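# Carry tube rack through self-closing door to desk

## Task

Move the tube rack from the counter, through the door that swings shut by itself, and set it on the desk. It must finish upright with every tube sitting fully down in a hole, and the door must be closed at the end. The rack and the tubes must never touch the floor. One robot or both may be used. At the end, release the rack and move the robots away from it. No robot may fall over or finish leaning.

## Robot and tools

Robots. r1 and r2 are identical Hello Robot Stretch 3 units. Each has a base with two drive wheels and a passive omni wheel at the back, a lift that slides up a mast, and a telescoping arm that reaches out to the robot's right. The base is 0.33 m long and 0.34 m wide. Turning in place pivots about the point between the drive wheels, 0.05 m behind the front edge. With the arm retracted and the wrist folded, the wrist pokes up to 0.06 m past the right side and a spin sweeps a 0.28 m radius; an unfolded, level gripper reaches beyond that. To move the gripper forward or back, drive the base.

execute_actions. Argument actions: a list holding one action or none (empty just reports state and images). The action is an object keyed by "r1" and/or "r2"; each may hold base, joints and contact_limits, all starting at the same moment. base holds exactly one command, both relative to where the base currently stands: translate_m, a straight drive offset in metres, -1 to 1, positive forward; or rotate_rad, a turn-in-place offset in radians, -3.2 to 3.2, positive counter-clockwise seen from above. There is no sideways motion. joints holds absolute targets by name: lift_m 0 to 1.1 (arm height on the mast), arm_m 0 to 0.52 (extension), wrist_yaw_rad -1.345 to 4.42 (0 along the arm, positive toward the robot's front, 3.0 folded over the base), wrist_pitch_rad -1.57 to 0.451 (0 level, negative tips fingers down), wrist_roll_rad -2.911 to 2.911 (0 fingers side by side), gripper_m -0.089 to 0.179 (larger is wider; the real fingertip gap is 0.007 less when nearly shut and 0.025 less when fully open, zero below 0.007), head_pan_rad -3.953 to 1.73 (0 forward, positive left, -1.57 looks along the arm), head_tilt_rad -1.53 to 0.419 (negative looks down). contact_limits takes only arm_m: a motor effort percentage, 1 to 100, at which the arm motion halts with contact_stop (negative side when retracting); it also caps arm holding force until the next action. cameras: list of r1_head_camera, r1_nav_camera, r1_wrist_camera, r2_head_camera, r2_nav_camera, r2_wrist_camera or "all"; omitted/null means all, [] means none. Unknown keys or out-of-range numbers reject the whole call. An action runs at most 15 s. Anything left out of an action may keep driving toward an earlier target without this showing in the status. If a result reports a stop, the remaining motion calls in that same reply are skipped.

wait: seconds, 0 to 10; commands nothing new and returns state and images. zoom_image: camera plus region [x0, y0, x1, y1] in pixels of that camera's latest full image, origin top-left, at most 504 by 504. Image sizes: head 896x504, nav 672x504 (fisheye), wrist 644x364. finished_scene: scene, integer 1 to 2; ends the scene irreversibly once the last command has been held, so the goal must already be met and stable.

Frames. Base frame: origin on the floor between the drive wheels, x forward, y left, z up. hand_pose is expressed there, at the point where closed fingertips meet; with all wrist joints at zero its x points up, y back along the arm toward the mast, z to the rear. Fingertips are 0.04 m round pads. The odometry frame is the base frame at scene start; base_odometry counts wheel rotation, so slip looks like travel; heading is positive left, -3.142 to 3.142. turned_by_wheels and turned_by_imu give turning since the previous result. base_tilt is in degrees, forward and right positive, with a fixed per-robot bias up to about 4 degrees. Each robot reports in its own frames; only images, lidar_m, wrist_depth_mm and head_depth_mm reveal where robots are relative to one another.

Readings. lidar_m: 12 distances in metres from the base origin, 30-degree sectors, first straight ahead then counter-clockwise (4th left, 7th behind, 10th right); "-" means nothing seen. The plane is 0.17 m above the floor, so table legs show but not tops; range 0.15 to 12 m; glass and its own robot are invisible, the other robot is visible; the mast and a lowered lift block parts of sectors 5, 6, 9, 10; a leaning base may show the floor as a wall. wrist_depth_mm: 7x7 grid of median depths, 45 to 1000 mm, read from top-left; head_depth_mm: same layout for the sideways head image, 280 to 4000 mm.

Results. base_status and joint_status describe how each motion ended. done for the base means the wheels turned the commanded amount, slip or not. off_target: it rested short and may still push. After contact_stop, time_out or torque_fault the old target is dropped; arm and lift go slack after a contact_stop until commanded again, so a loaded lift can sink or keep pressing. Base, wrist and head have no contact stop. A wrist servo strained for several seconds switches off for 10 s (torque_fault) and ignores commands. on_its_own lists uncommanded joints; "held at" is the held target, not the position. motor_effort is percent of maximum, positive toward higher values, bracket is the peak; readings carry sizeable bias and noise. Positive wheel effort pushes forward. An at-rest effort outside its rest range suggests pushing or carrying.

Speed. Full base speed (0.30 m/s, 1.9 rad/s) only with lift_m under 0.30, arm_m under 0.03 and wrist_yaw_rad over 2.54; otherwise 0.10 m/s and 0.63 rad/s.

Gripper. Grip by commanding a value below the object's width (lower squeezes harder; a stall guard then eases force, so heavy items can slip; send a new value to re-squeeze). Release by commanding at least 0.02 above the contact value. Neither reading nor done proves a hold; check images.

Cautions. Fold or unfold the wrist only with lift_m between 0.32 and 0.95, pitch -0.4 and roll near 0; once folded the lift may go down to 0.25. With yaw below -0.4 keep pitch at -0.5 or lower. Arm pushes on something rigid with the gripper above about 0.45 m can tip the robot, more so with a raised contact limit or a repeated push. Driving while holding or pressing on something fixed, or snagging furniture (especially reversing), can tip it: back out in small steps, free the gripper, lower lift to about 0.2 if needed. Robots must never press into each other; once bases touch, any further drive is a hard press, and nothing reports contact. Two robots given the same drive can differ by up to 2.5 cm per metre, which strains a shared load. Loose objects may occasionally get nudged. Avoid drops, slams and hard pushes.

Each tool is called after "Request:" as name([rows], argument=value, ...), one row to a line, values as JSON.

## Session

Request:
execute_actions(actions=[])

Scene clock: 0.00 s.
r1.base_odometry: x=+0.000 y=+0.000 heading=+0.000 (m, m, rad; r1's odometry frame)
r1.turned_by_wheels: +0.000 (rad since the last result)
r1.turned_by_imu: +0.000 (rad since the last result)
r1.base_tilt: forward=-0.6 right=-1.1 (deg)
r1.lidar_m: 0.78 0.84 0.72 0.71 0.77 1.16 1.83 2.00 2.45 1.43 0.99 0.79
r1.head_depth_mm: 689 693 696 698 703 705 709 / 699 704 710 713 716 721 722 / 714 716 721 724 727 732 737 / 726 730 733 739 743 747 751 / 739 744 749 752 757 761 765 / 756 759 762 766 769 773 778 / 771 772 778 781 788 790 795
r1.base_status: not commanded
r1.joint_positions: lift_m=+0.409 arm_m=+0.003 wrist_yaw_rad=+2.933 wrist_pitch_rad=-0.340 wrist_roll_rad=+0.002 gripper_m=+0.037 head_pan_rad=+0.020 head_tilt_rad=-0.006
r1.joint_status: not commanded
r1.motor_effort: left_wheel=+0 right_wheel=+1 lift_m=+28 arm_m=+0 wrist_yaw_rad=+0 wrist_pitch_rad=+5 wrist_roll_rad=+0 gripper_m=+0 head_pan_rad=+0 head_tilt_rad=+1 (%)
r1.hand_pose: x=+0.0272 y=+0.0808 z=+0.4400 quat_wxyz=(+0.192, +0.706, +0.046, +0.680) (m; r1's base frame)
r1.wrist_depth_mm: - 636 668 690 725 742 743 / - 700 709 747 769 811 771 / 707 734 763 792 815 870 787 / 751 830 827 833 892 942 791 / 833 - 892 865 910 859 790 / 740 - - 717 726 733 734 / 608 610 591 596 598 606 597
r2.base_odometry: x=+0.000 y=+0.000 heading=+0.000 (m, m, rad; r2's odometry frame)
r2.turned_by_wheels: +0.000 (rad since the last result)
r2.turned_by_imu: +0.000 (rad since the last result)
r2.base_tilt: forward=+1.1 right=+2.3 (deg)
r2.lidar_m: 0.78 0.72 0.73 0.92 1.56 2.32 2.05 1.89 1.36 0.89 0.81 0.82
r2.head_depth_mm: 1122 1144 1166 1184 1205 970 847 / 1011 1025 1029 1044 1064 1078 1076 / 913 924 935 944 958 971 983 / 830 842 851 865 871 883 886 / 765 771 781 785 798 807 814 / 707 715 720 730 736 743 752 / 658 664 671 678 684 688 695
r2.base_status: not commanded
r2.joint_positions: lift_m=+0.453 arm_m=+0.003 wrist_yaw_rad=+2.830 wrist_pitch_rad=-0.533 wrist_roll_rad=+0.006 gripper_m=+0.037 head_pan_rad=+0.008 head_tilt_rad=-0.012
r2.joint_status: not commanded
r2.motor_effort: left_wheel=-1 right_wheel=+0 lift_m=+33 arm_m=+0 wrist_yaw_rad=+1 wrist_pitch_rad=+4 wrist_roll_rad=+0 gripper_m=+0 head_pan_rad=+0 head_tilt_rad=+3 (%)
r2.hand_pose: x=+0.0428 y=+0.0506 z=+0.4411 quat_wxyz=(+0.291, +0.705, +0.077, +0.643) (m; r2's base frame)
r2.wrist_depth_mm: - - - 884 717 616 535 / - - - 958 789 661 574 / - - - - 865 725 611 / 1000 - 962 946 896 781 671 / 811 - 782 788 795 770 690 / 689 662 698 665 668 655 639 / 595 588 - 602 561 574 571
pictures: r1_head_camera (sideways: a quarter turn clockwise sets it upright), r1_nav_camera (sideways: a quarter turn counterclockwise sets it upright), r1_wrist_camera, r2_head_camera (sideways: a quarter turn clockwise sets it upright), r2_nav_camera (sideways: a quarter turn counterclockwise sets it upright), r2_wrist_camera
Images, in order (width x height): r1_head_camera 896x504, r1_nav_camera 672x504, r1_wrist_camera 644x364, r2_head_camera 896x504, r2_nav_camera 672x504, r2_wrist_camera 644x364.

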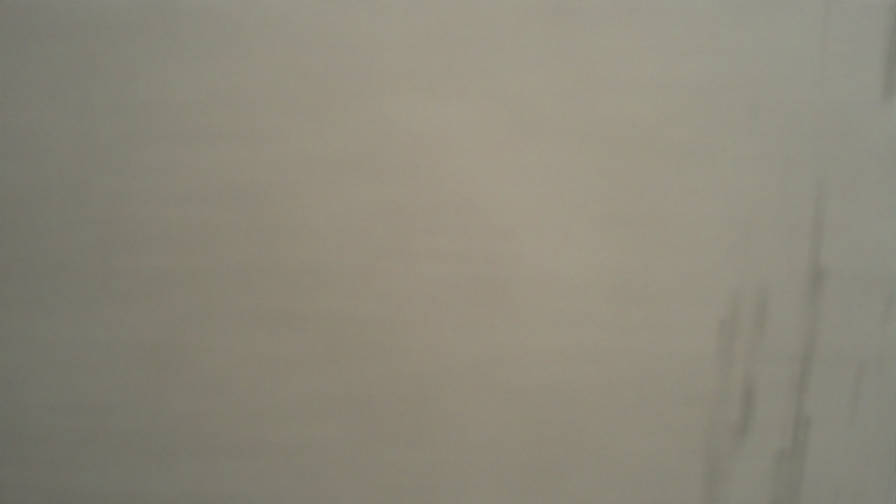

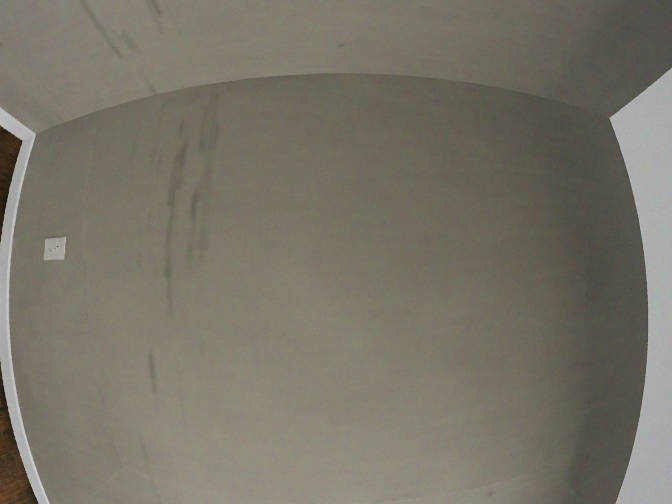

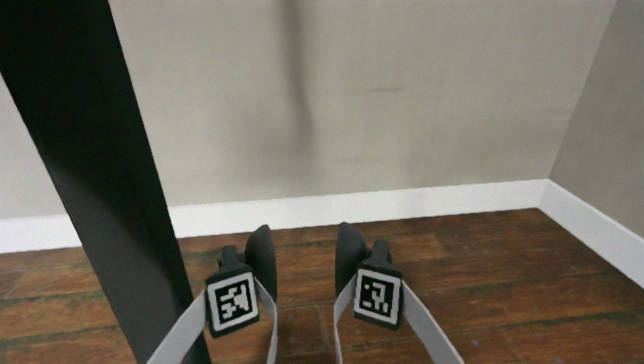

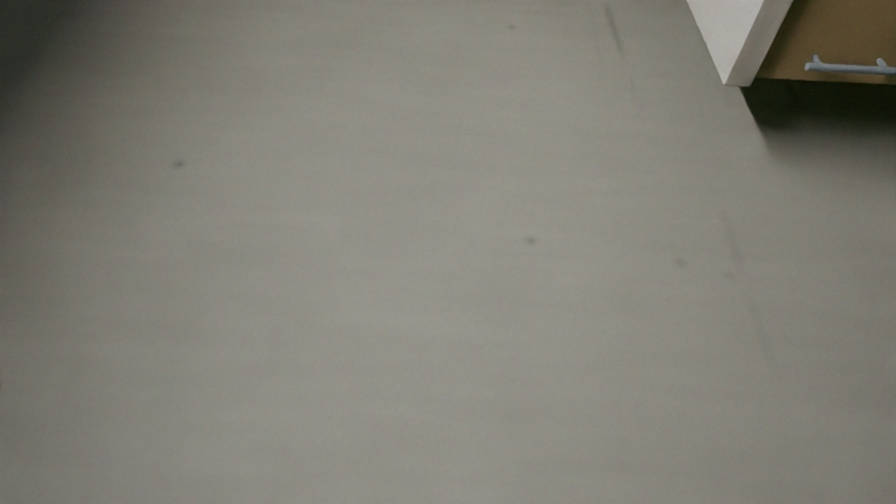

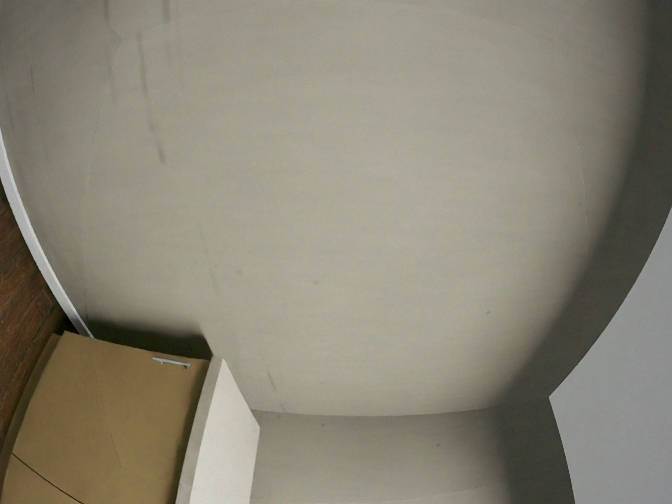

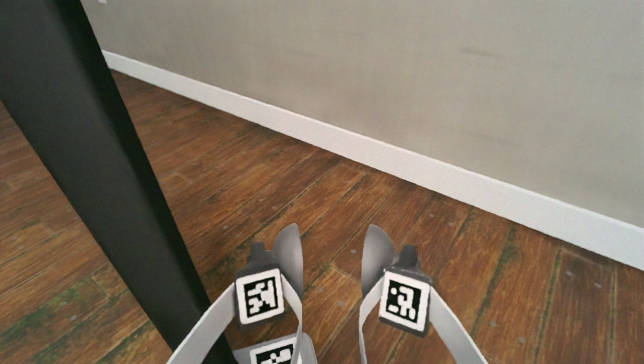

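Request:
execute_actions([
  {"r1":{"joints":{"head_pan_rad":1.5,"head_tilt_rad":-0.3}},"r2":{"joints":{"head_pan_rad":1.5,"head_tilt_rad":-0.3}}},
], cameras=["r1_head_camera","r1_nav_camera","r2_head_camera","r2_nav_camera"])

Scene clock: 5.17 s.
r1.base_odometry: x=+0.000 y=+0.000 heading=+0.000 (m, m, rad; r1's odometry frame)
r1.turned_by_wheels: +0.000 (rad since the last result)
r1.turned_by_imu: +0.001 (rad since the last result)
r1.base_tilt: forward=-0.7 right=-1.1 (deg)
r1.lidar_m: 0.78 0.85 0.71 0.71 0.77 1.16 1.84 2.00 2.45 1.43 0.99 0.79
r1.head_depth_mm: 568 600 637 677 722 777 836 / 561 590 629 673 721 780 846 / 571 606 639 681 725 771 853 / 576 609 645 688 736 778 862 / 580 616 652 695 741 784 869 / 584 619 658 700 750 813 881 / 587 623 661 705 757 822 892
r1.base_status: not commanded
r1.joint_positions: lift_m=+0.409 arm_m=+0.003 wrist_yaw_rad=+2.933 wrist_pitch_rad=-0.340 wrist_roll_rad=+0.002 gripper_m=+0.037 head_pan_rad=+1.493 head_tilt_rad=-0.296
r1.joint_status: all done
r1.motor_effort: left_wheel=+0(0) right_wheel=+1(0) lift_m=+28(28) arm_m=-1(1) wrist_yaw_rad=+0(0) wrist_pitch_rad=+5(4) wrist_roll_rad=+0(0) gripper_m=+0(0) head_pan_rad=+4(53) head_tilt_rad=-2(22) (%)
r1.hand_pose: x=+0.0272 y=+0.0808 z=+0.4400 quat_wxyz=(+0.192, +0.706, +0.046, +0.680) (m; r1's base frame)
r1.wrist_depth_mm: - 644 643 665 702 714 737 / - 680 693 734 753 799 761 / 717 755 765 822 836 863 817 / 756 820 829 865 923 947 825 / 812 - 890 902 886 886 805 / 727 - - 724 704 723 733 / 615 618 591 601 599 613 602
r2.base_odometry: x=+0.000 y=+0.000 heading=+0.000 (m, m, rad; r2's odometry frame)
r2.turned_by_wheels: +0.000 (rad since the last result)
r2.turned_by_imu: +0.001 (rad since the last result)
r2.base_tilt: forward=+1.0 right=+2.2 (deg)
r2.lidar_m: 0.78 0.72 0.73 0.92 1.56 2.32 2.05 1.90 1.37 0.89 0.81 0.82
r2.head_depth_mm: 668 695 721 748 777 811 844 / 732 761 796 827 863 907 946 / 810 842 882 929 971 1019 1074 / 901 945 996 1049 1110 1183 1249 / 1020 1075 1137 1210 1301 1378 1390 / 1174 1245 1335 1430 1543 1620 1413 / 1384 1492 1604 1762 1909 1807 1407
r2.base_status: not commanded
r2.joint_positions: lift_m=+0.453 arm_m=+0.003 wrist_yaw_rad=+2.830 wrist_pitch_rad=-0.533 wrist_roll_rad=+0.006 gripper_m=+0.037 head_pan_rad=+1.493 head_tilt_rad=-0.296
r2.joint_status: all done
r2.motor_effort: left_wheel=+0(0) right_wheel=+0(0) lift_m=+33(33) arm_m=+0(0) wrist_yaw_rad=+1(1) wrist_pitch_rad=+4(4) wrist_roll_rad=+0(0) gripper_m=+0(0) head_pan_rad=+4(57) head_tilt_rad=-3(30) (%)
r2.hand_pose: x=+0.0428 y=+0.0506 z=+0.4411 quat_wxyz=(+0.291, +0.705, +0.077, +0.643) (m; r2's base frame)
r2.wrist_depth_mm: - - - 872 721 616 538 / - - - 962 777 664 578 / - - - - 856 711 611 / 966 999 988 952 907 773 658 / 804 - 811 783 792 764 704 / 698 669 708 670 663 656 653 / 594 588 - 601 562 572 564
pictures: r1_head_camera (sideways: a quarter turn clockwise sets it upright), r1_nav_camera (sideways: a quarter turn counterclockwise sets it upright), r2_head_camera (sideways: a quarter turn clockwise sets it upright), r2_nav_camera (sideways: a quarter turn counterclockwise sets it upright)
Images, in order (width x height): r1_head_camera 896x504, r1_nav_camera 672x504, r2_head_camera 896x504, r2_nav_camera 672x504.

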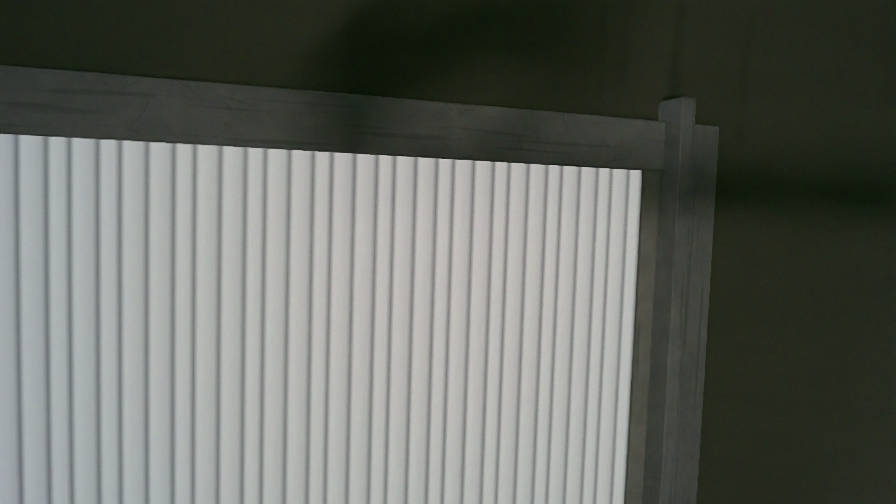

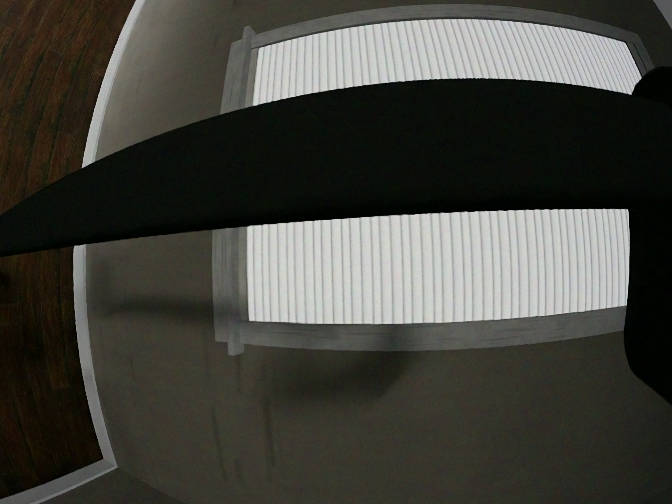

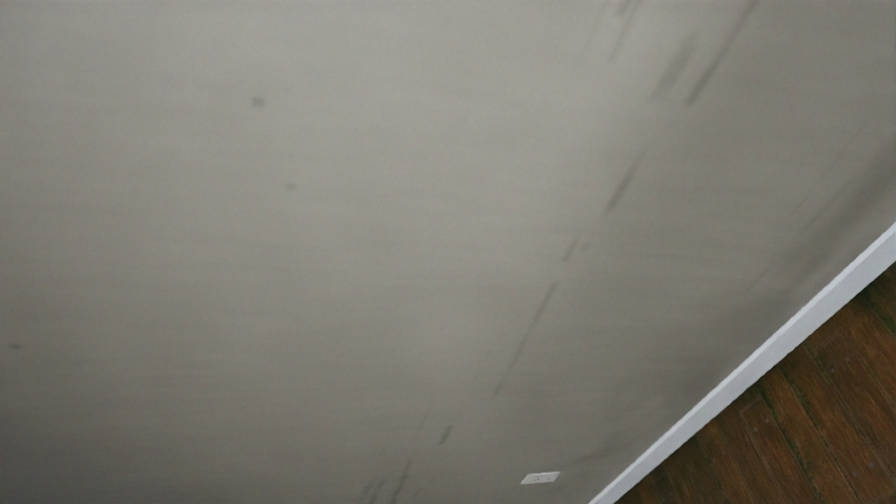

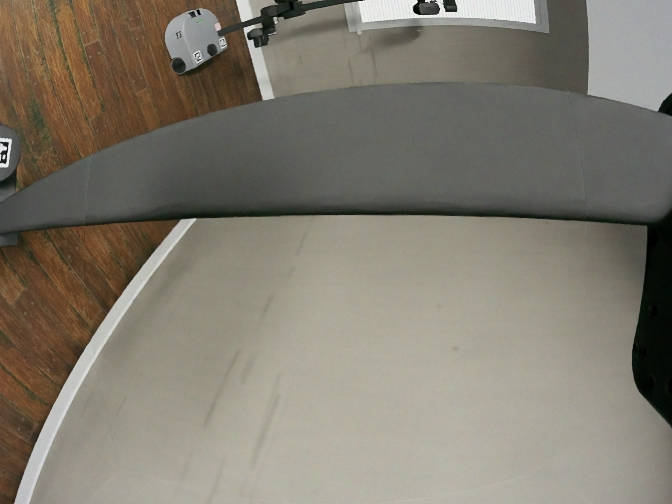

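Mast blocks the view. Look behind.

Request:
execute_actions([
  {"r1":{"joints":{"head_pan_rad":-3.14,"head_tilt_rad":-0.3}},"r2":{"joints":{"head_pan_rad":2.5,"head_tilt_rad":-0.3}}},
], cameras=["r1_head_camera","r1_nav_camera","r2_head_camera","r2_nav_camera"])

Request:
execute_actions([
  {"r1":{"joints":{"head_pan_rad":-3.14,"head_tilt_rad":-0.3}},"r2":{"joints":{"head_pan_rad":-3.6,"head_tilt_rad":-0.3}}},
], cameras=["r1_head_camera","r1_nav_camera","r2_head_camera","r2_nav_camera"])

action 0: r2: "joints": head_pan_rad = 2.5 is out of range -3.953 to 1.73

Scene clock: 14.47 s.
r1.base_odometry: x=+0.000 y=+0.000 heading=+0.000 (m, m, rad; r1's odometry frame)
r1.turned_by_wheels: +0.000 (rad since the last result)
r1.turned_by_imu: +0.001 (rad since the last result)
r1.base_tilt: forward=-0.6 right=-1.0 (deg)
r1.lidar_m: 0.78 0.85 0.71 0.71 0.77 1.16 1.83 2.00 2.45 1.43 0.99 0.79
r1.head_depth_mm: 1530 1605 1691 1802 1916 1866 1479 / 1543 1626 1735 1837 1957 1871 1478 / 1563 1658 1750 1862 1979 1863 1472 / 1585 1684 1775 1895 2033 1873 1477 / 1618 1718 1815 1931 2061 1850 1465 / 1651 1746 1857 1972 2110 1858 1461 / 1660 1774 1882 2012 2146 1846 1463
r1.base_status: not commanded
r1.joint_positions: lift_m=+0.409 arm_m=+0.003 wrist_yaw_rad=+2.933 wrist_pitch_rad=-0.340 wrist_roll_rad=+0.002 gripper_m=+0.037 head_pan_rad=-3.133 head_tilt_rad=-0.296
r1.joint_status: all done
r1.motor_effort: left_wheel=+0(0) right_wheel=+0(1) lift_m=+28(28) arm_m=+0(1) wrist_yaw_rad=+0(1) wrist_pitch_rad=+5(5) wrist_roll_rad=+0(0) gripper_m=+0(0) head_pan_rad=-4(52) head_tilt_rad=-3(3) (%)
r1.hand_pose: x=+0.0272 y=+0.0808 z=+0.4400 quat_wxyz=(+0.192, +0.706, +0.046, +0.680) (m; r1's base frame)
r1.wrist_depth_mm: - 628 663 683 713 726 758 / - 697 725 737 765 810 792 / 709 741 783 814 850 870 804 / 760 804 831 862 879 987 815 / 843 - 854 888 876 884 821 / 731 - - 714 726 711 732 / 611 600 587 606 601 591 596
r2.base_odometry: x=+0.000 y=+0.000 heading=+0.000 (m, m, rad; r2's odometry frame)
r2.turned_by_wheels: +0.000 (rad since the last result)
r2.turned_by_imu: +0.001 (rad since the last result)
r2.base_tilt: forward=+1.1 right=+2.2 (deg)
r2.lidar_m: 0.78 0.72 0.73 0.92 1.56 2.32 2.05 1.90 1.36 0.89 0.81 0.82
r2.head_depth_mm: 1903 1975 2084 2154 1683 1712 1456 / 1977 2082 2192 2296 2396 1722 1458 / 2091 2188 2301 2444 2491 1853 1452 / 2166 2298 2462 2586 2586 1823 1434 / 2283 2422 2578 2717 2551 1831 1421 / 2373 2551 2688 2848 2517 1822 1424 / 2220 2298 2408 2498 2464 1819 1406
r2.base_status: not commanded
r2.joint_positions: lift_m=+0.453 arm_m=+0.003 wrist_yaw_rad=+2.830 wrist_pitch_rad=-0.533 wrist_roll_rad=+0.006 gripper_m=+0.037 head_pan_rad=-3.593 head_tilt_rad=-0.296
r2.joint_status: all done
r2.motor_effort: left_wheel=-1(1) right_wheel=+0(0) lift_m=+33(33) arm_m=+0(0) wrist_yaw_rad=+0(0) wrist_pitch_rad=+4(4) wrist_roll_rad=+0(1) gripper_m=+1(0) head_pan_rad=-5(58) head_tilt_rad=-2(2) (%)
r2.hand_pose: x=+0.0428 y=+0.0506 z=+0.4411 quat_wxyz=(+0.291, +0.705, +0.077, +0.643) (m; r2's base frame)
r2.wrist_depth_mm: - - - 885 726 615 533 / - - - 980 799 671 578 / - - - - 866 717 612 / - 998 971 975 889 769 663 / 824 - 797 792 796 776 704 / 684 679 697 665 673 672 650 / 591 590 - 597 568 582 567
pictures: r1_head_camera (sideways: a quarter turn clockwise sets it upright), r1_nav_camera (sideways: a quarter turn counterclockwise sets it upright), r2_head_camera (sideways: a quarter turn clockwise sets it upright), r2_nav_camera (sideways: a quarter turn counterclockwise sets it upright)
Images, in order (width x height): r1_head_camera 896x504, r1_nav_camera 672x504, r2_head_camera 896x504, r2_nav_camera 672x504.

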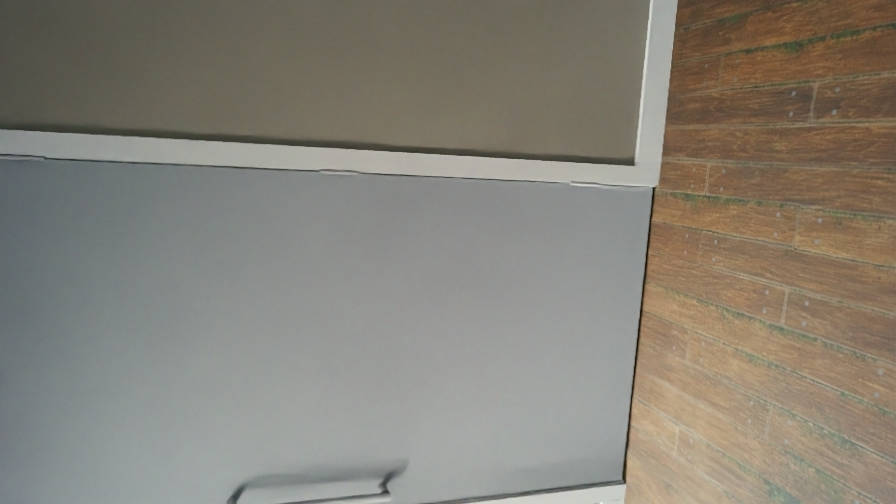

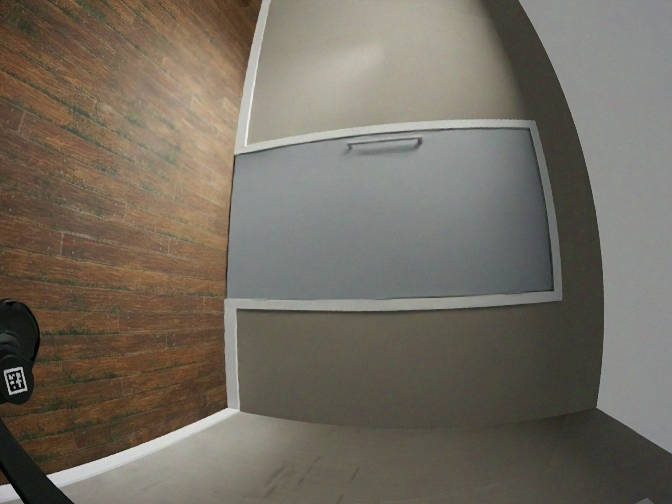

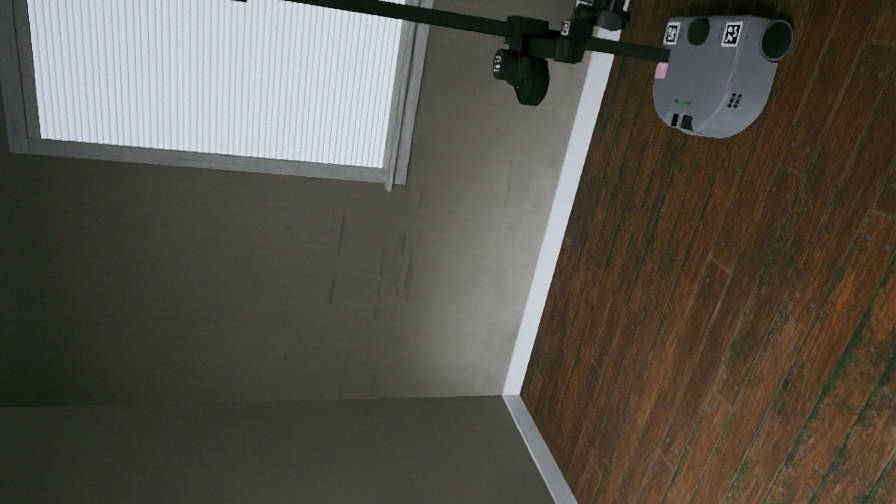

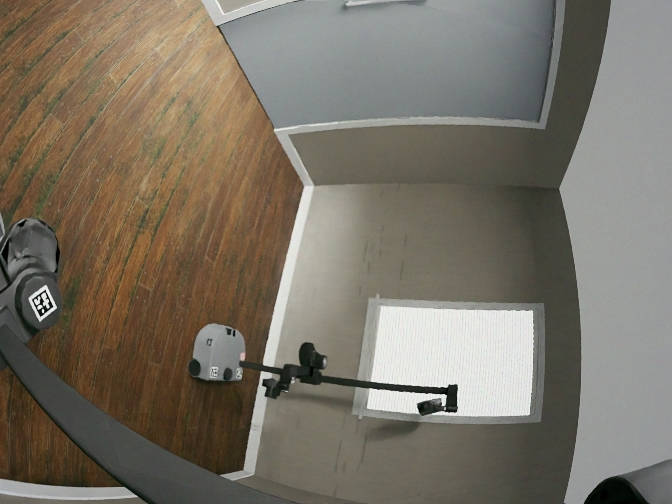

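Request:
execute_actions([
  {"r1":{"joints":{"head_pan_rad":-1.9,"head_tilt_rad":-0.2}},"r2":{"joints":{"head_pan_rad":-1.2,"head_tilt_rad":-0.4}}},
], cameras=["r1_head_camera","r1_nav_camera","r2_head_camera","r2_nav_camera"])

Scene clock: 34.87 s.
r1.base_odometry: x=+0.000 y=+0.000 heading=+0.000 (m, m, rad; r1's odometry frame)
r1.turned_by_wheels: +0.000 (rad since the last result)
r1.turned_by_imu: +0.001 (rad since the last result)
r1.base_tilt: forward=-0.6 right=-1.1 (deg)
r1.lidar_m: 0.78 0.85 0.71 0.71 0.77 1.16 1.83 2.00 2.45 1.43 0.99 0.79
r1.head_depth_mm: 2893 3002 3145 3258 3059 2105 1606 / 2814 2936 3078 2610 2683 2112 1610 / 2756 2862 2985 2528 2601 2098 1600 / 2681 2822 2921 2462 2534 2100 1594 / 2659 2795 2895 2406 2475 2085 1545 / 2588 2709 2805 2315 1464 1681 1546 / 2539 2651 2781 2294 2377 2074 1584
r1.base_status: not commanded
r1.joint_positions: lift_m=+0.409 arm_m=+0.003 wrist_yaw_rad=+2.933 wrist_pitch_rad=-0.340 wrist_roll_rad=+0.002 gripper_m=+0.037 head_pan_rad=-1.907 head_tilt_rad=-0.211
r1.joint_status: all done
r1.motor_effort: left_wheel=+0(1) right_wheel=+0(0) lift_m=+28(28) arm_m=-1(1) wrist_yaw_rad=+0(0) wrist_pitch_rad=+5(4) wrist_roll_rad=+0(0) gripper_m=+0(0) head_pan_rad=+4(53) head_tilt_rad=+4(15) (%)
r1.hand_pose: x=+0.0272 y=+0.0808 z=+0.4400 quat_wxyz=(+0.192, +0.706, +0.046, +0.680) (m; r1's base frame)
r1.wrist_depth_mm: - 641 666 694 694 719 763 / - 691 722 755 769 801 802 / 718 738 765 810 844 871 814 / 762 828 841 905 907 911 803 / 806 - 854 861 904 865 791 / 722 - - 705 714 706 696 / 601 611 587 613 622 607 593
r2.base_odometry: x=+0.000 y=+0.000 heading=+0.000 (m, m, rad; r2's odometry frame)
r2.turned_by_wheels: +0.000 (rad since the last result)
r2.turned_by_imu: +0.001 (rad since the last result)
r2.base_tilt: forward=+1.1 right=+2.3 (deg)
r2.lidar_m: 0.78 0.72 0.73 0.92 1.56 2.32 2.05 1.89 1.37 0.89 0.81 0.82
r2.head_depth_mm: 1376 1502 1586 1050 1111 1266 1355 / 1328 1438 1544 1029 1065 1200 1302 / 1286 1395 1496 1007 1015 1139 1266 / 1247 1347 1441 996 965 1070 1226 / 1211 1309 1398 986 924 1027 1148 / 1182 1263 1352 975 882 981 1101 / 1152 1231 1322 957 850 940 1037
r2.base_status: not commanded
r2.joint_positions: lift_m=+0.453 arm_m=+0.003 wrist_yaw_rad=+2.830 wrist_pitch_rad=-0.533 wrist_roll_rad=+0.006 gripper_m=+0.037 head_pan_rad=-1.207 head_tilt_rad=-0.395
r2.joint_status: all done
r2.motor_effort: left_wheel=+0(0) right_wheel=+0(0) lift_m=+33(33) arm_m=+0(0) wrist_yaw_rad=+1(1) wrist_pitch_rad=+4(4) wrist_roll_rad=+0(0) gripper_m=+1(0) head_pan_rad=+4(56) head_tilt_rad=-3(17) (%)
r2.hand_pose: x=+0.0428 y=+0.0506 z=+0.4411 quat_wxyz=(+0.291, +0.705, +0.077, +0.643) (m; r2's base frame)
r2.wrist_depth_mm: - - - 867 722 620 542 / - - - 974 784 665 571 / - - - - 883 725 620 / 993 - 962 958 884 771 662 / 810 - 791 781 800 776 702 / 693 674 697 672 662 663 646 / 596 588 - 599 563 569 567
pictures: r1_head_camera (sideways: a quarter turn clockwise sets it upright), r1_nav_camera (sideways: a quarter turn counterclockwise sets it upright), r2_head_camera (sideways: a quarter turn clockwise sets it upright), r2_nav_camera (sideways: a quarter turn counterclockwise sets it upright)
Images, in order (width x height): r1_head_camera 896x504, r1_nav_camera 672x504, r2_head_camera 896x504, r2_nav_camera 672x504.

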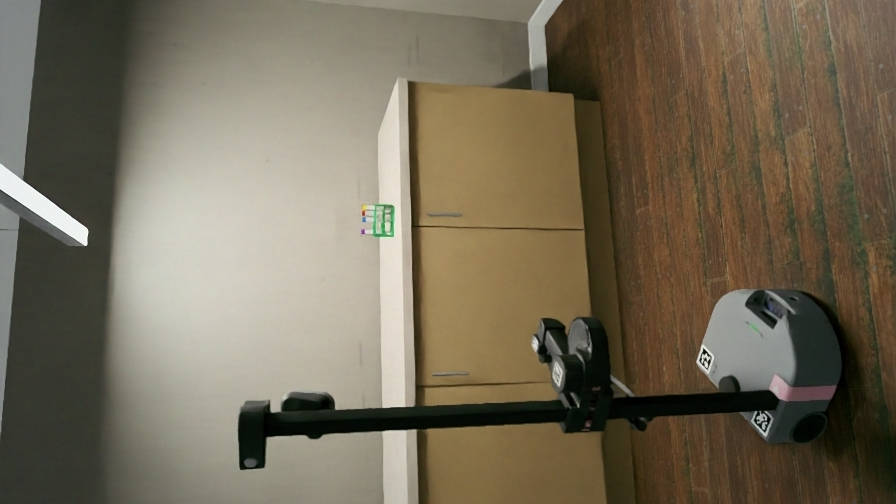

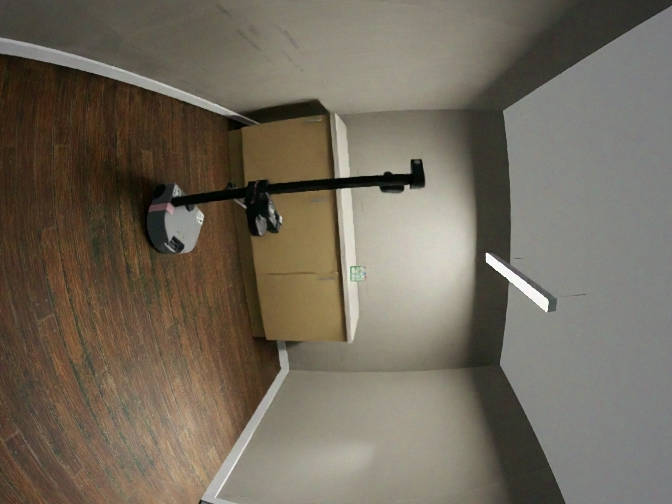

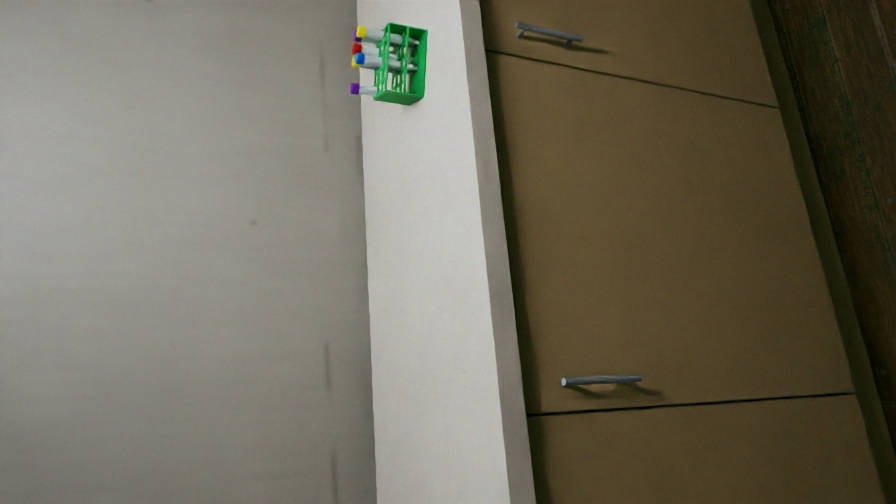

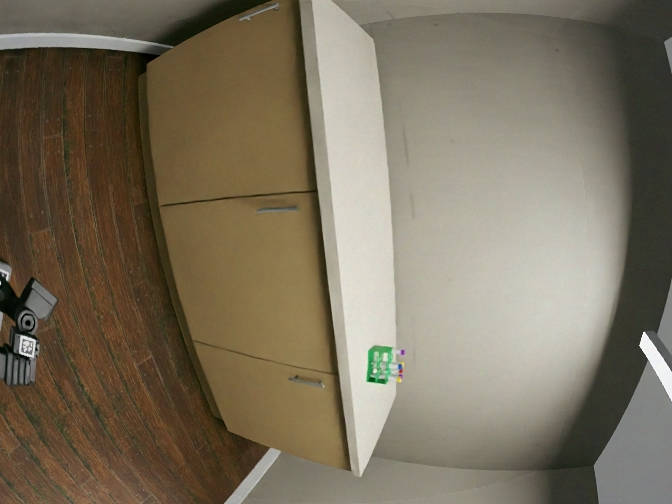

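Request:
execute_actions([
  {"r1":{"base":{"rotate_rad":-2.64},"joints":{"head_pan_rad":0,"head_tilt_rad":-0.2,"lift_m":0.25}},"r2":{"base":{"rotate_rad":1.15},"joints":{"lift_m":0.25,"head_pan_rad":-3.14,"head_tilt_rad":-0.6}}},
], cameras=["r1_head_camera","r1_nav_camera","r2_nav_camera"])

Scene clock: 158.53 s.
r1.base_odometry: x=+0.000 y=+0.000 heading=-2.640 (m, m, rad; r1's odometry frame)
r1.turned_by_wheels: -2.640 (rad since the last result)
r1.turned_by_imu: -2.612 (rad since the last result)
r1.base_tilt: forward=-0.6 right=-1.1 (deg)
r1.lidar_m: 1.98 2.46 1.50 1.01 0.79 0.78 0.83 0.72 0.71 0.76 1.13 1.83
r1.head_depth_mm: 1655 1691 1761 1808 1894 1941 1599 / 1742 1807 1882 1935 2027 2026 1604 / 1864 1928 1999 2103 2172 2111 1607 / 1998 2106 2167 2258 2370 2085 1600 / 2165 2260 2377 2473 2566 2094 1593 / 2362 2462 2592 2715 2781 2059 1597 / 2588 2695 2860 3029 2992 2077 1587
r1.base_status: done
r1.joint_positions: lift_m=+0.250 arm_m=+0.003 wrist_yaw_rad=+2.933 wrist_pitch_rad=-0.340 wrist_roll_rad=+0.002 gripper_m=+0.037 head_pan_rad=-0.007 head_tilt_rad=-0.210
r1.joint_status: all done
r1.motor_effort: left_wheel=+3(15) right_wheel=-2(7) lift_m=+19(21) arm_m=-1(1) wrist_yaw_rad=+0(1) wrist_pitch_rad=+5(4) wrist_roll_rad=+0(0) gripper_m=+0(0) head_pan_rad=+4(51) head_tilt_rad=+4(4) (%)
r1.hand_pose: x=+0.0272 y=+0.0807 z=+0.2809 quat_wxyz=(+0.192, +0.706, +0.046, +0.680) (m; r1's base frame)
r1.wrist_depth_mm: - 891 - - - - - / - 971 - - - - - / - - - - - - - / 679 820 831 816 814 803 817 / 642 - 646 632 626 608 624 / 509 - - 515 508 508 512 / 441 - - 431 428 426 427
r2.base_odometry: x=+0.000 y=+0.000 heading=+1.150 (m, m, rad; r2's odometry frame)
r2.turned_by_wheels: +1.150 (rad since the last result)
r2.turned_by_imu: +1.141 (rad since the last result)
r2.base_tilt: forward=+1.0 right=+2.3 (deg)
r2.lidar_m: 0.74 1.01 1.50 2.37 1.98 1.89 1.21 0.85 0.81 0.84 0.75 0.72
r2.head_depth_mm: 1532 1671 1853 2010 1766 1432 1190 / 1597 1755 1942 2106 1752 1423 1195 / 1689 1860 2054 2151 1736 1418 1188 / 1795 1979 2213 2235 1727 1393 1181 / 1877 2083 1491 1690 1691 1392 1176 / 1799 1874 1229 1367 1567 1393 1174 / 1600 1636 1078 1173 1289 1366 1157
r2.base_status: done
r2.joint_positions: lift_m=+0.250 arm_m=+0.003 wrist_yaw_rad=+2.830 wrist_pitch_rad=-0.533 wrist_roll_rad=+0.006 gripper_m=+0.037 head_pan_rad=-3.133 head_tilt_rad=-0.593
r2.joint_status: all done
r2.motor_effort: left_wheel=-3(10) right_wheel=+4(13) lift_m=+23(26) arm_m=+0(0) wrist_yaw_rad=+1(0) wrist_pitch_rad=+4(4) wrist_roll_rad=+0(1) gripper_m=+0(0) head_pan_rad=-5(58) head_tilt_rad=-4(27) (%)
r2.hand_pose: x=+0.0428 y=+0.0506 z=+0.2381 quat_wxyz=(+0.291, +0.705, +0.077, +0.643) (m; r2's base frame)
r2.wrist_depth_mm: - - - - - - - / - - - - - - 982 / - 802 790 771 756 749 751 / 613 646 621 615 604 594 592 / 521 - 525 508 512 493 492 / 466 - - 429 425 423 420 / - - - - 364 368 366
pictures: r1_head_camera (sideways: a quarter turn clockwise sets it upright), r1_nav_camera (sideways: a quarter turn counterclockwise sets it upright), r2_nav_camera (sideways: a quarter turn counterclockwise sets it upright)
Images, in order (width x height): r1_head_camera 896x504, r1_nav_camera 672x504, r2_nav_camera 672x504.

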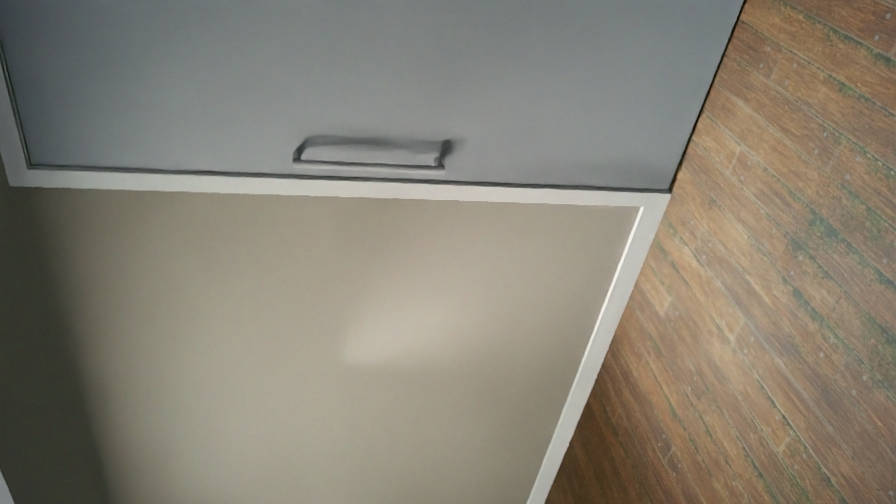

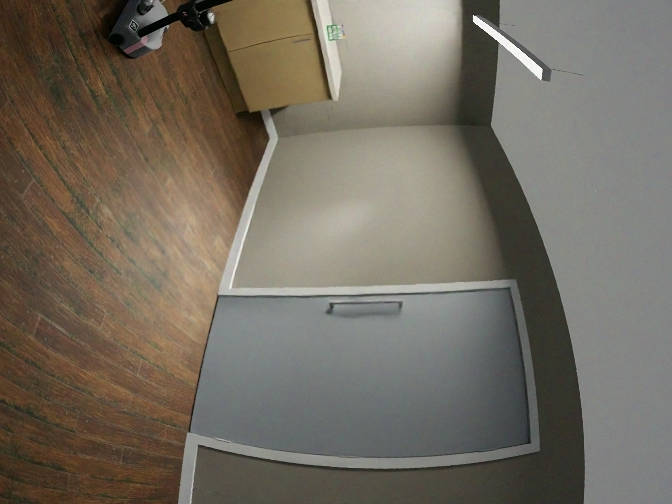

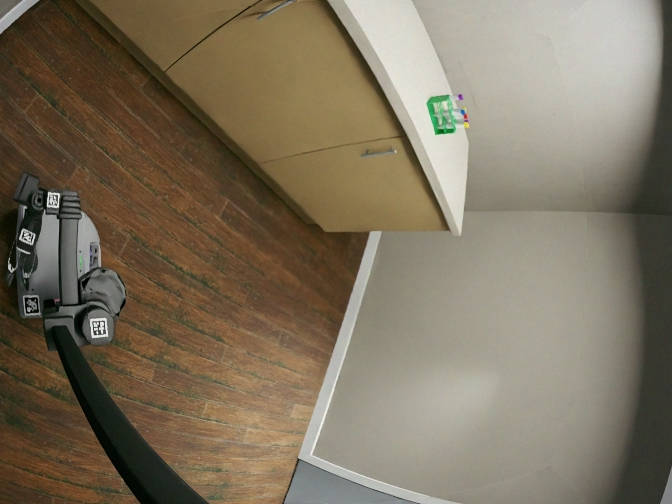

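Request:
execute_actions([
  {"r1":{"base":{"translate_m":1.0}},"r2":{"base":{"translate_m":-0.9}}},
], cameras=["r1_head_camera","r1_nav_camera","r2_nav_camera"])

Scene clock: 182.77 s.
r1.base_odometry: x=-0.877 y=-0.481 heading=-2.640 (m, m, rad; r1's odometry frame)
r1.turned_by_wheels: +0.000 (rad since the last result)
r1.turned_by_imu: +0.007 (rad since the last result)
r1.base_tilt: forward=-0.6 right=-1.1 (deg)
r1.lidar_m: 1.12 1.68 1.33 1.96 1.61 1.59 1.67 1.32 1.30 1.34 1.05 1.04
r1.head_depth_mm: 912 949 978 1013 1050 1092 1129 / 966 1002 1045 1080 1134 1174 1221 / 1043 1080 1122 1170 1222 1271 1328 / 1120 1172 1218 1272 1334 1392 1454 / 1211 1267 1323 1384 1466 1546 1547 / 1318 1380 1453 1535 1616 1719 1604 / 1442 1530 1612 1707 1825 1906 1586
r1.base_status: done
r1.joint_positions: lift_m=+0.250 arm_m=+0.003 wrist_yaw_rad=+2.933 wrist_pitch_rad=-0.340 wrist_roll_rad=+0.002 gripper_m=+0.037 head_pan_rad=-0.007 head_tilt_rad=-0.210
r1.joint_status: not commanded
r1.motor_effort: left_wheel=+2(15) right_wheel=-2(4) lift_m=+18(19) arm_m=-1(1) wrist_yaw_rad=+0(1) wrist_pitch_rad=+5(5) wrist_roll_rad=+0(0) gripper_m=+0(0) head_pan_rad=+4(3) head_tilt_rad=+4(5) (%)
r1.hand_pose: x=+0.0272 y=+0.0807 z=+0.2809 quat_wxyz=(+0.192, +0.706, +0.046, +0.680) (m; r1's base frame)
r1.wrist_depth_mm: - - - - - - - / - - - - - - - / - - - - - - - / 811 819 795 813 817 805 805 / 633 - 652 627 629 618 625 / 514 - - 504 509 511 501 / 449 - - 427 433 434 427
r2.base_odometry: x=-0.368 y=-0.821 heading=+1.150 (m, m, rad; r2's odometry frame)
r2.turned_by_wheels: +0.000 (rad since the last result)
r2.turned_by_imu: -0.004 (rad since the last result)
r2.base_tilt: forward=+1.0 right=+2.3 (deg)
r2.lidar_m: 1.55 2.10 1.34 1.61 1.16 1.11 1.15 0.42 0.40 0.41 0.55 1.33
r2.head_depth_mm: 888 967 1060 1183 1322 1412 1197 / 933 1025 1126 1264 1416 1415 1200 / 978 1085 1207 1354 1551 1399 1189 / 1043 1150 1283 1461 1629 1405 1174 / 1102 1225 1383 1574 1712 1401 1169 / 1167 1307 1466 1631 796 869 1002 / 1127 1221 1320 654 618 695 783
r2.base_status: done
r2.joint_positions: lift_m=+0.250 arm_m=+0.003 wrist_yaw_rad=+2.830 wrist_pitch_rad=-0.534 wrist_roll_rad=+0.006 gripper_m=+0.037 head_pan_rad=-3.133 head_tilt_rad=-0.594
r2.joint_status: not commanded
r2.motor_effort: left_wheel=-3(12) right_wheel=+4(8) lift_m=+23(23) arm_m=+0(0) wrist_yaw_rad=+1(1) wrist_pitch_rad=+4(4) wrist_roll_rad=+0(0) gripper_m=-1(0) head_pan_rad=-4(4) head_tilt_rad=-4(4) (%)
r2.hand_pose: x=+0.0427 y=+0.0506 z=+0.2380 quat_wxyz=(+0.291, +0.704, +0.078, +0.643) (m; r2's base frame)
r2.wrist_depth_mm: - - - - - - - / - - - - - - - / - 805 783 786 766 754 742 / 617 631 618 610 598 597 594 / 517 - 524 502 510 497 485 / 465 - - 427 425 423 418 / - - - - 362 368 365
pictures: r1_head_camera (sideways: a quarter turn clockwise sets it upright), r1_nav_camera (sideways: a quarter turn counterclockwise sets it upright), r2_nav_camera (sideways: a quarter turn counterclockwise sets it upright)
Images, in order (width x height): r1_head_camera 896x504, r1_nav_camera 672x504, r2_nav_camera 672x504.

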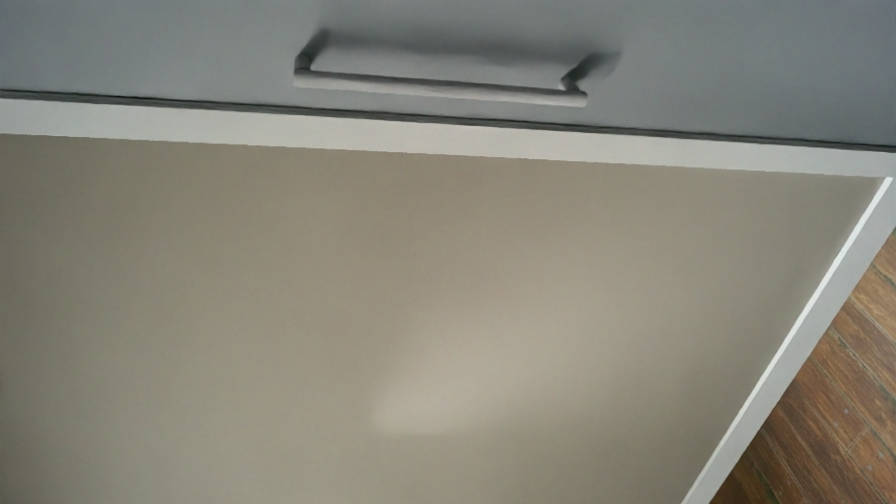

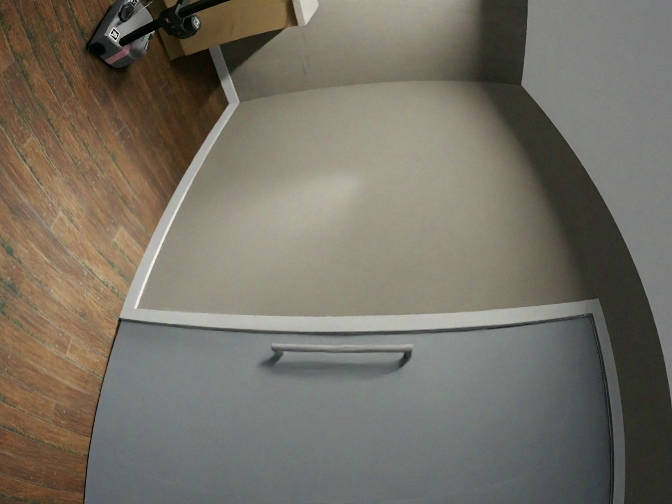

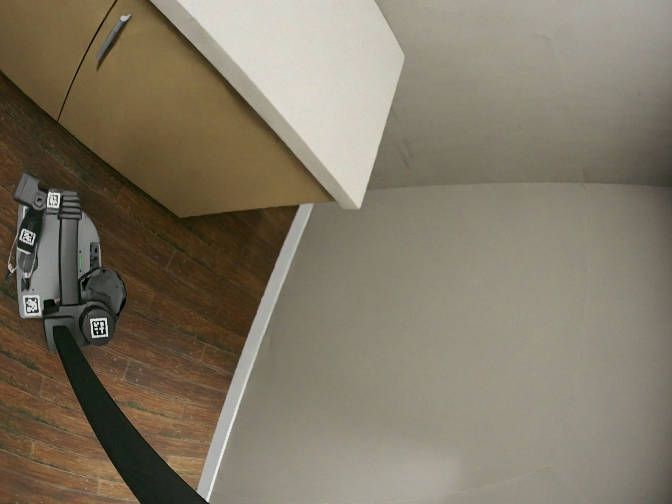

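Request:
execute_actions([
  {"r1":{"base":{"rotate_rad":0.22}},"r2":{"base":{"rotate_rad":-0.47},"joints":{"lift_m":0.95,"wrist_pitch_rad":-0.4}}},
], cameras=["r2_nav_camera"])

Scene clock: 209.33 s.
r1.base_odometry: x=-0.877 y=-0.481 heading=-2.420 (m, m, rad; r1's odometry frame)
r1.turned_by_wheels: +0.220 (rad since the last result)
r1.turned_by_imu: +0.220 (rad since the last result)
r1.base_tilt: forward=-0.7 right=-1.0 (deg)
r1.lidar_m: 1.26 1.29 1.42 1.77 1.59 1.59 1.45 1.30 1.30 1.16 1.04 1.04
r1.head_depth_mm: 1027 1057 1097 1128 1158 1199 1228 / 1132 1165 1206 1246 1288 1329 1388 / 1245 1294 1339 1395 1440 1501 1509 / 1393 1449 1511 1575 1638 1718 1600 / 1577 1654 1724 1812 1907 1927 1601 / 1826 1923 2013 2131 2267 2075 1591 / 2148 2235 2358 2461 2552 2081 1588
r1.base_status: done
r1.joint_positions: lift_m=+0.250 arm_m=+0.003 wrist_yaw_rad=+2.933 wrist_pitch_rad=-0.340 wrist_roll_rad=+0.002 gripper_m=+0.037 head_pan_rad=-0.007 head_tilt_rad=-0.210
r1.joint_status: not commanded
r1.motor_effort: left_wheel=-4(12) right_wheel=+3(9) lift_m=+18(18) arm_m=-1(1) wrist_yaw_rad=+0(0) wrist_pitch_rad=+5(5) wrist_roll_rad=+0(0) gripper_m=+1(0) head_pan_rad=+3(4) head_tilt_rad=+4(4) (%)
r1.hand_pose: x=+0.0272 y=+0.0807 z=+0.2809 quat_wxyz=(+0.192, +0.706, +0.046, +0.680) (m; r1's base frame)
r1.wrist_depth_mm: - - - - - - - / - - - - - - - / - - - - - - - / 810 828 817 820 803 794 798 / 631 - 663 615 635 618 624 / 516 - - 509 513 503 505 / 456 - - 431 436 428 434
r2.base_odometry: x=-0.368 y=-0.821 heading=+0.680 (m, m, rad; r2's odometry frame)
r2.turned_by_wheels: -0.470 (rad since the last result)
r2.turned_by_imu: -0.464 (rad since the last result)
r2.base_tilt: forward=+1.0 right=+2.4 (deg)
r2.lidar_m: 1.50 1.58 2.21 1.37 1.53 1.14 1.11 0.57 0.42 0.40 0.42 0.57
r2.head_depth_mm: 895 989 1114 1214 - - - / 894 989 1122 - - - - / 898 1001 1117 1209 - - - / 903 1000 1126 1269 - - - / 910 1010 1131 1298 1501 1496 - / 907 1008 1140 1307 1515 1485 - / 917 1021 1145 1313 1532 1479 -
r2.base_status: done
r2.joint_positions: lift_m=+0.950 arm_m=+0.003 wrist_yaw_rad=+2.830 wrist_pitch_rad=-0.418 wrist_roll_rad=+0.006 gripper_m=+0.037 head_pan_rad=-3.133 head_tilt_rad=-0.594
r2.joint_status: all done
r2.motor_effort: left_wheel=+3(9) right_wheel=-4(10) lift_m=+44(46) arm_m=-1(0) wrist_yaw_rad=+1(1) wrist_pitch_rad=+6(7) wrist_roll_rad=+0(0) gripper_m=+0(1) head_pan_rad=-5(4) head_tilt_rad=-4(4) (%)
r2.hand_pose: x=+0.0476 y=+0.0658 z=+0.9623 quat_wxyz=(+0.253, +0.708, +0.037, +0.658) (m; r2's base frame)
r2.wrist_depth_mm: - - - - - - - / - - - - - - - / - - - - - - - / - - - - - - - / - - - - - - - / - - - - - - - / - - - - - - -
pictures: r2_nav_camera (sideways: a quarter turn counterclockwise sets it upright)
Images, in order (width x height): r2_nav_camera 672x504.

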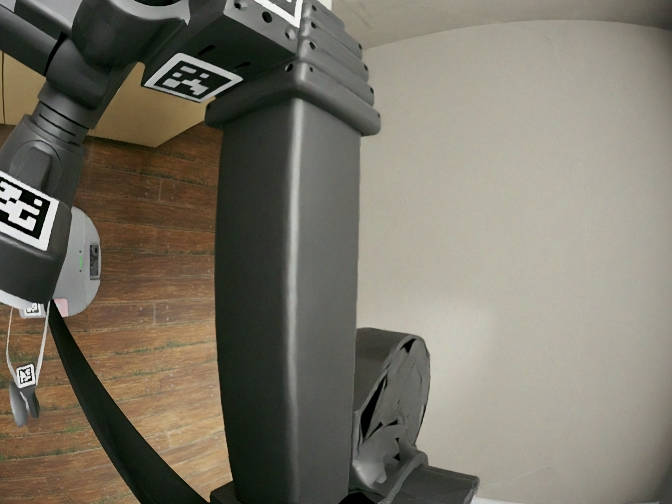

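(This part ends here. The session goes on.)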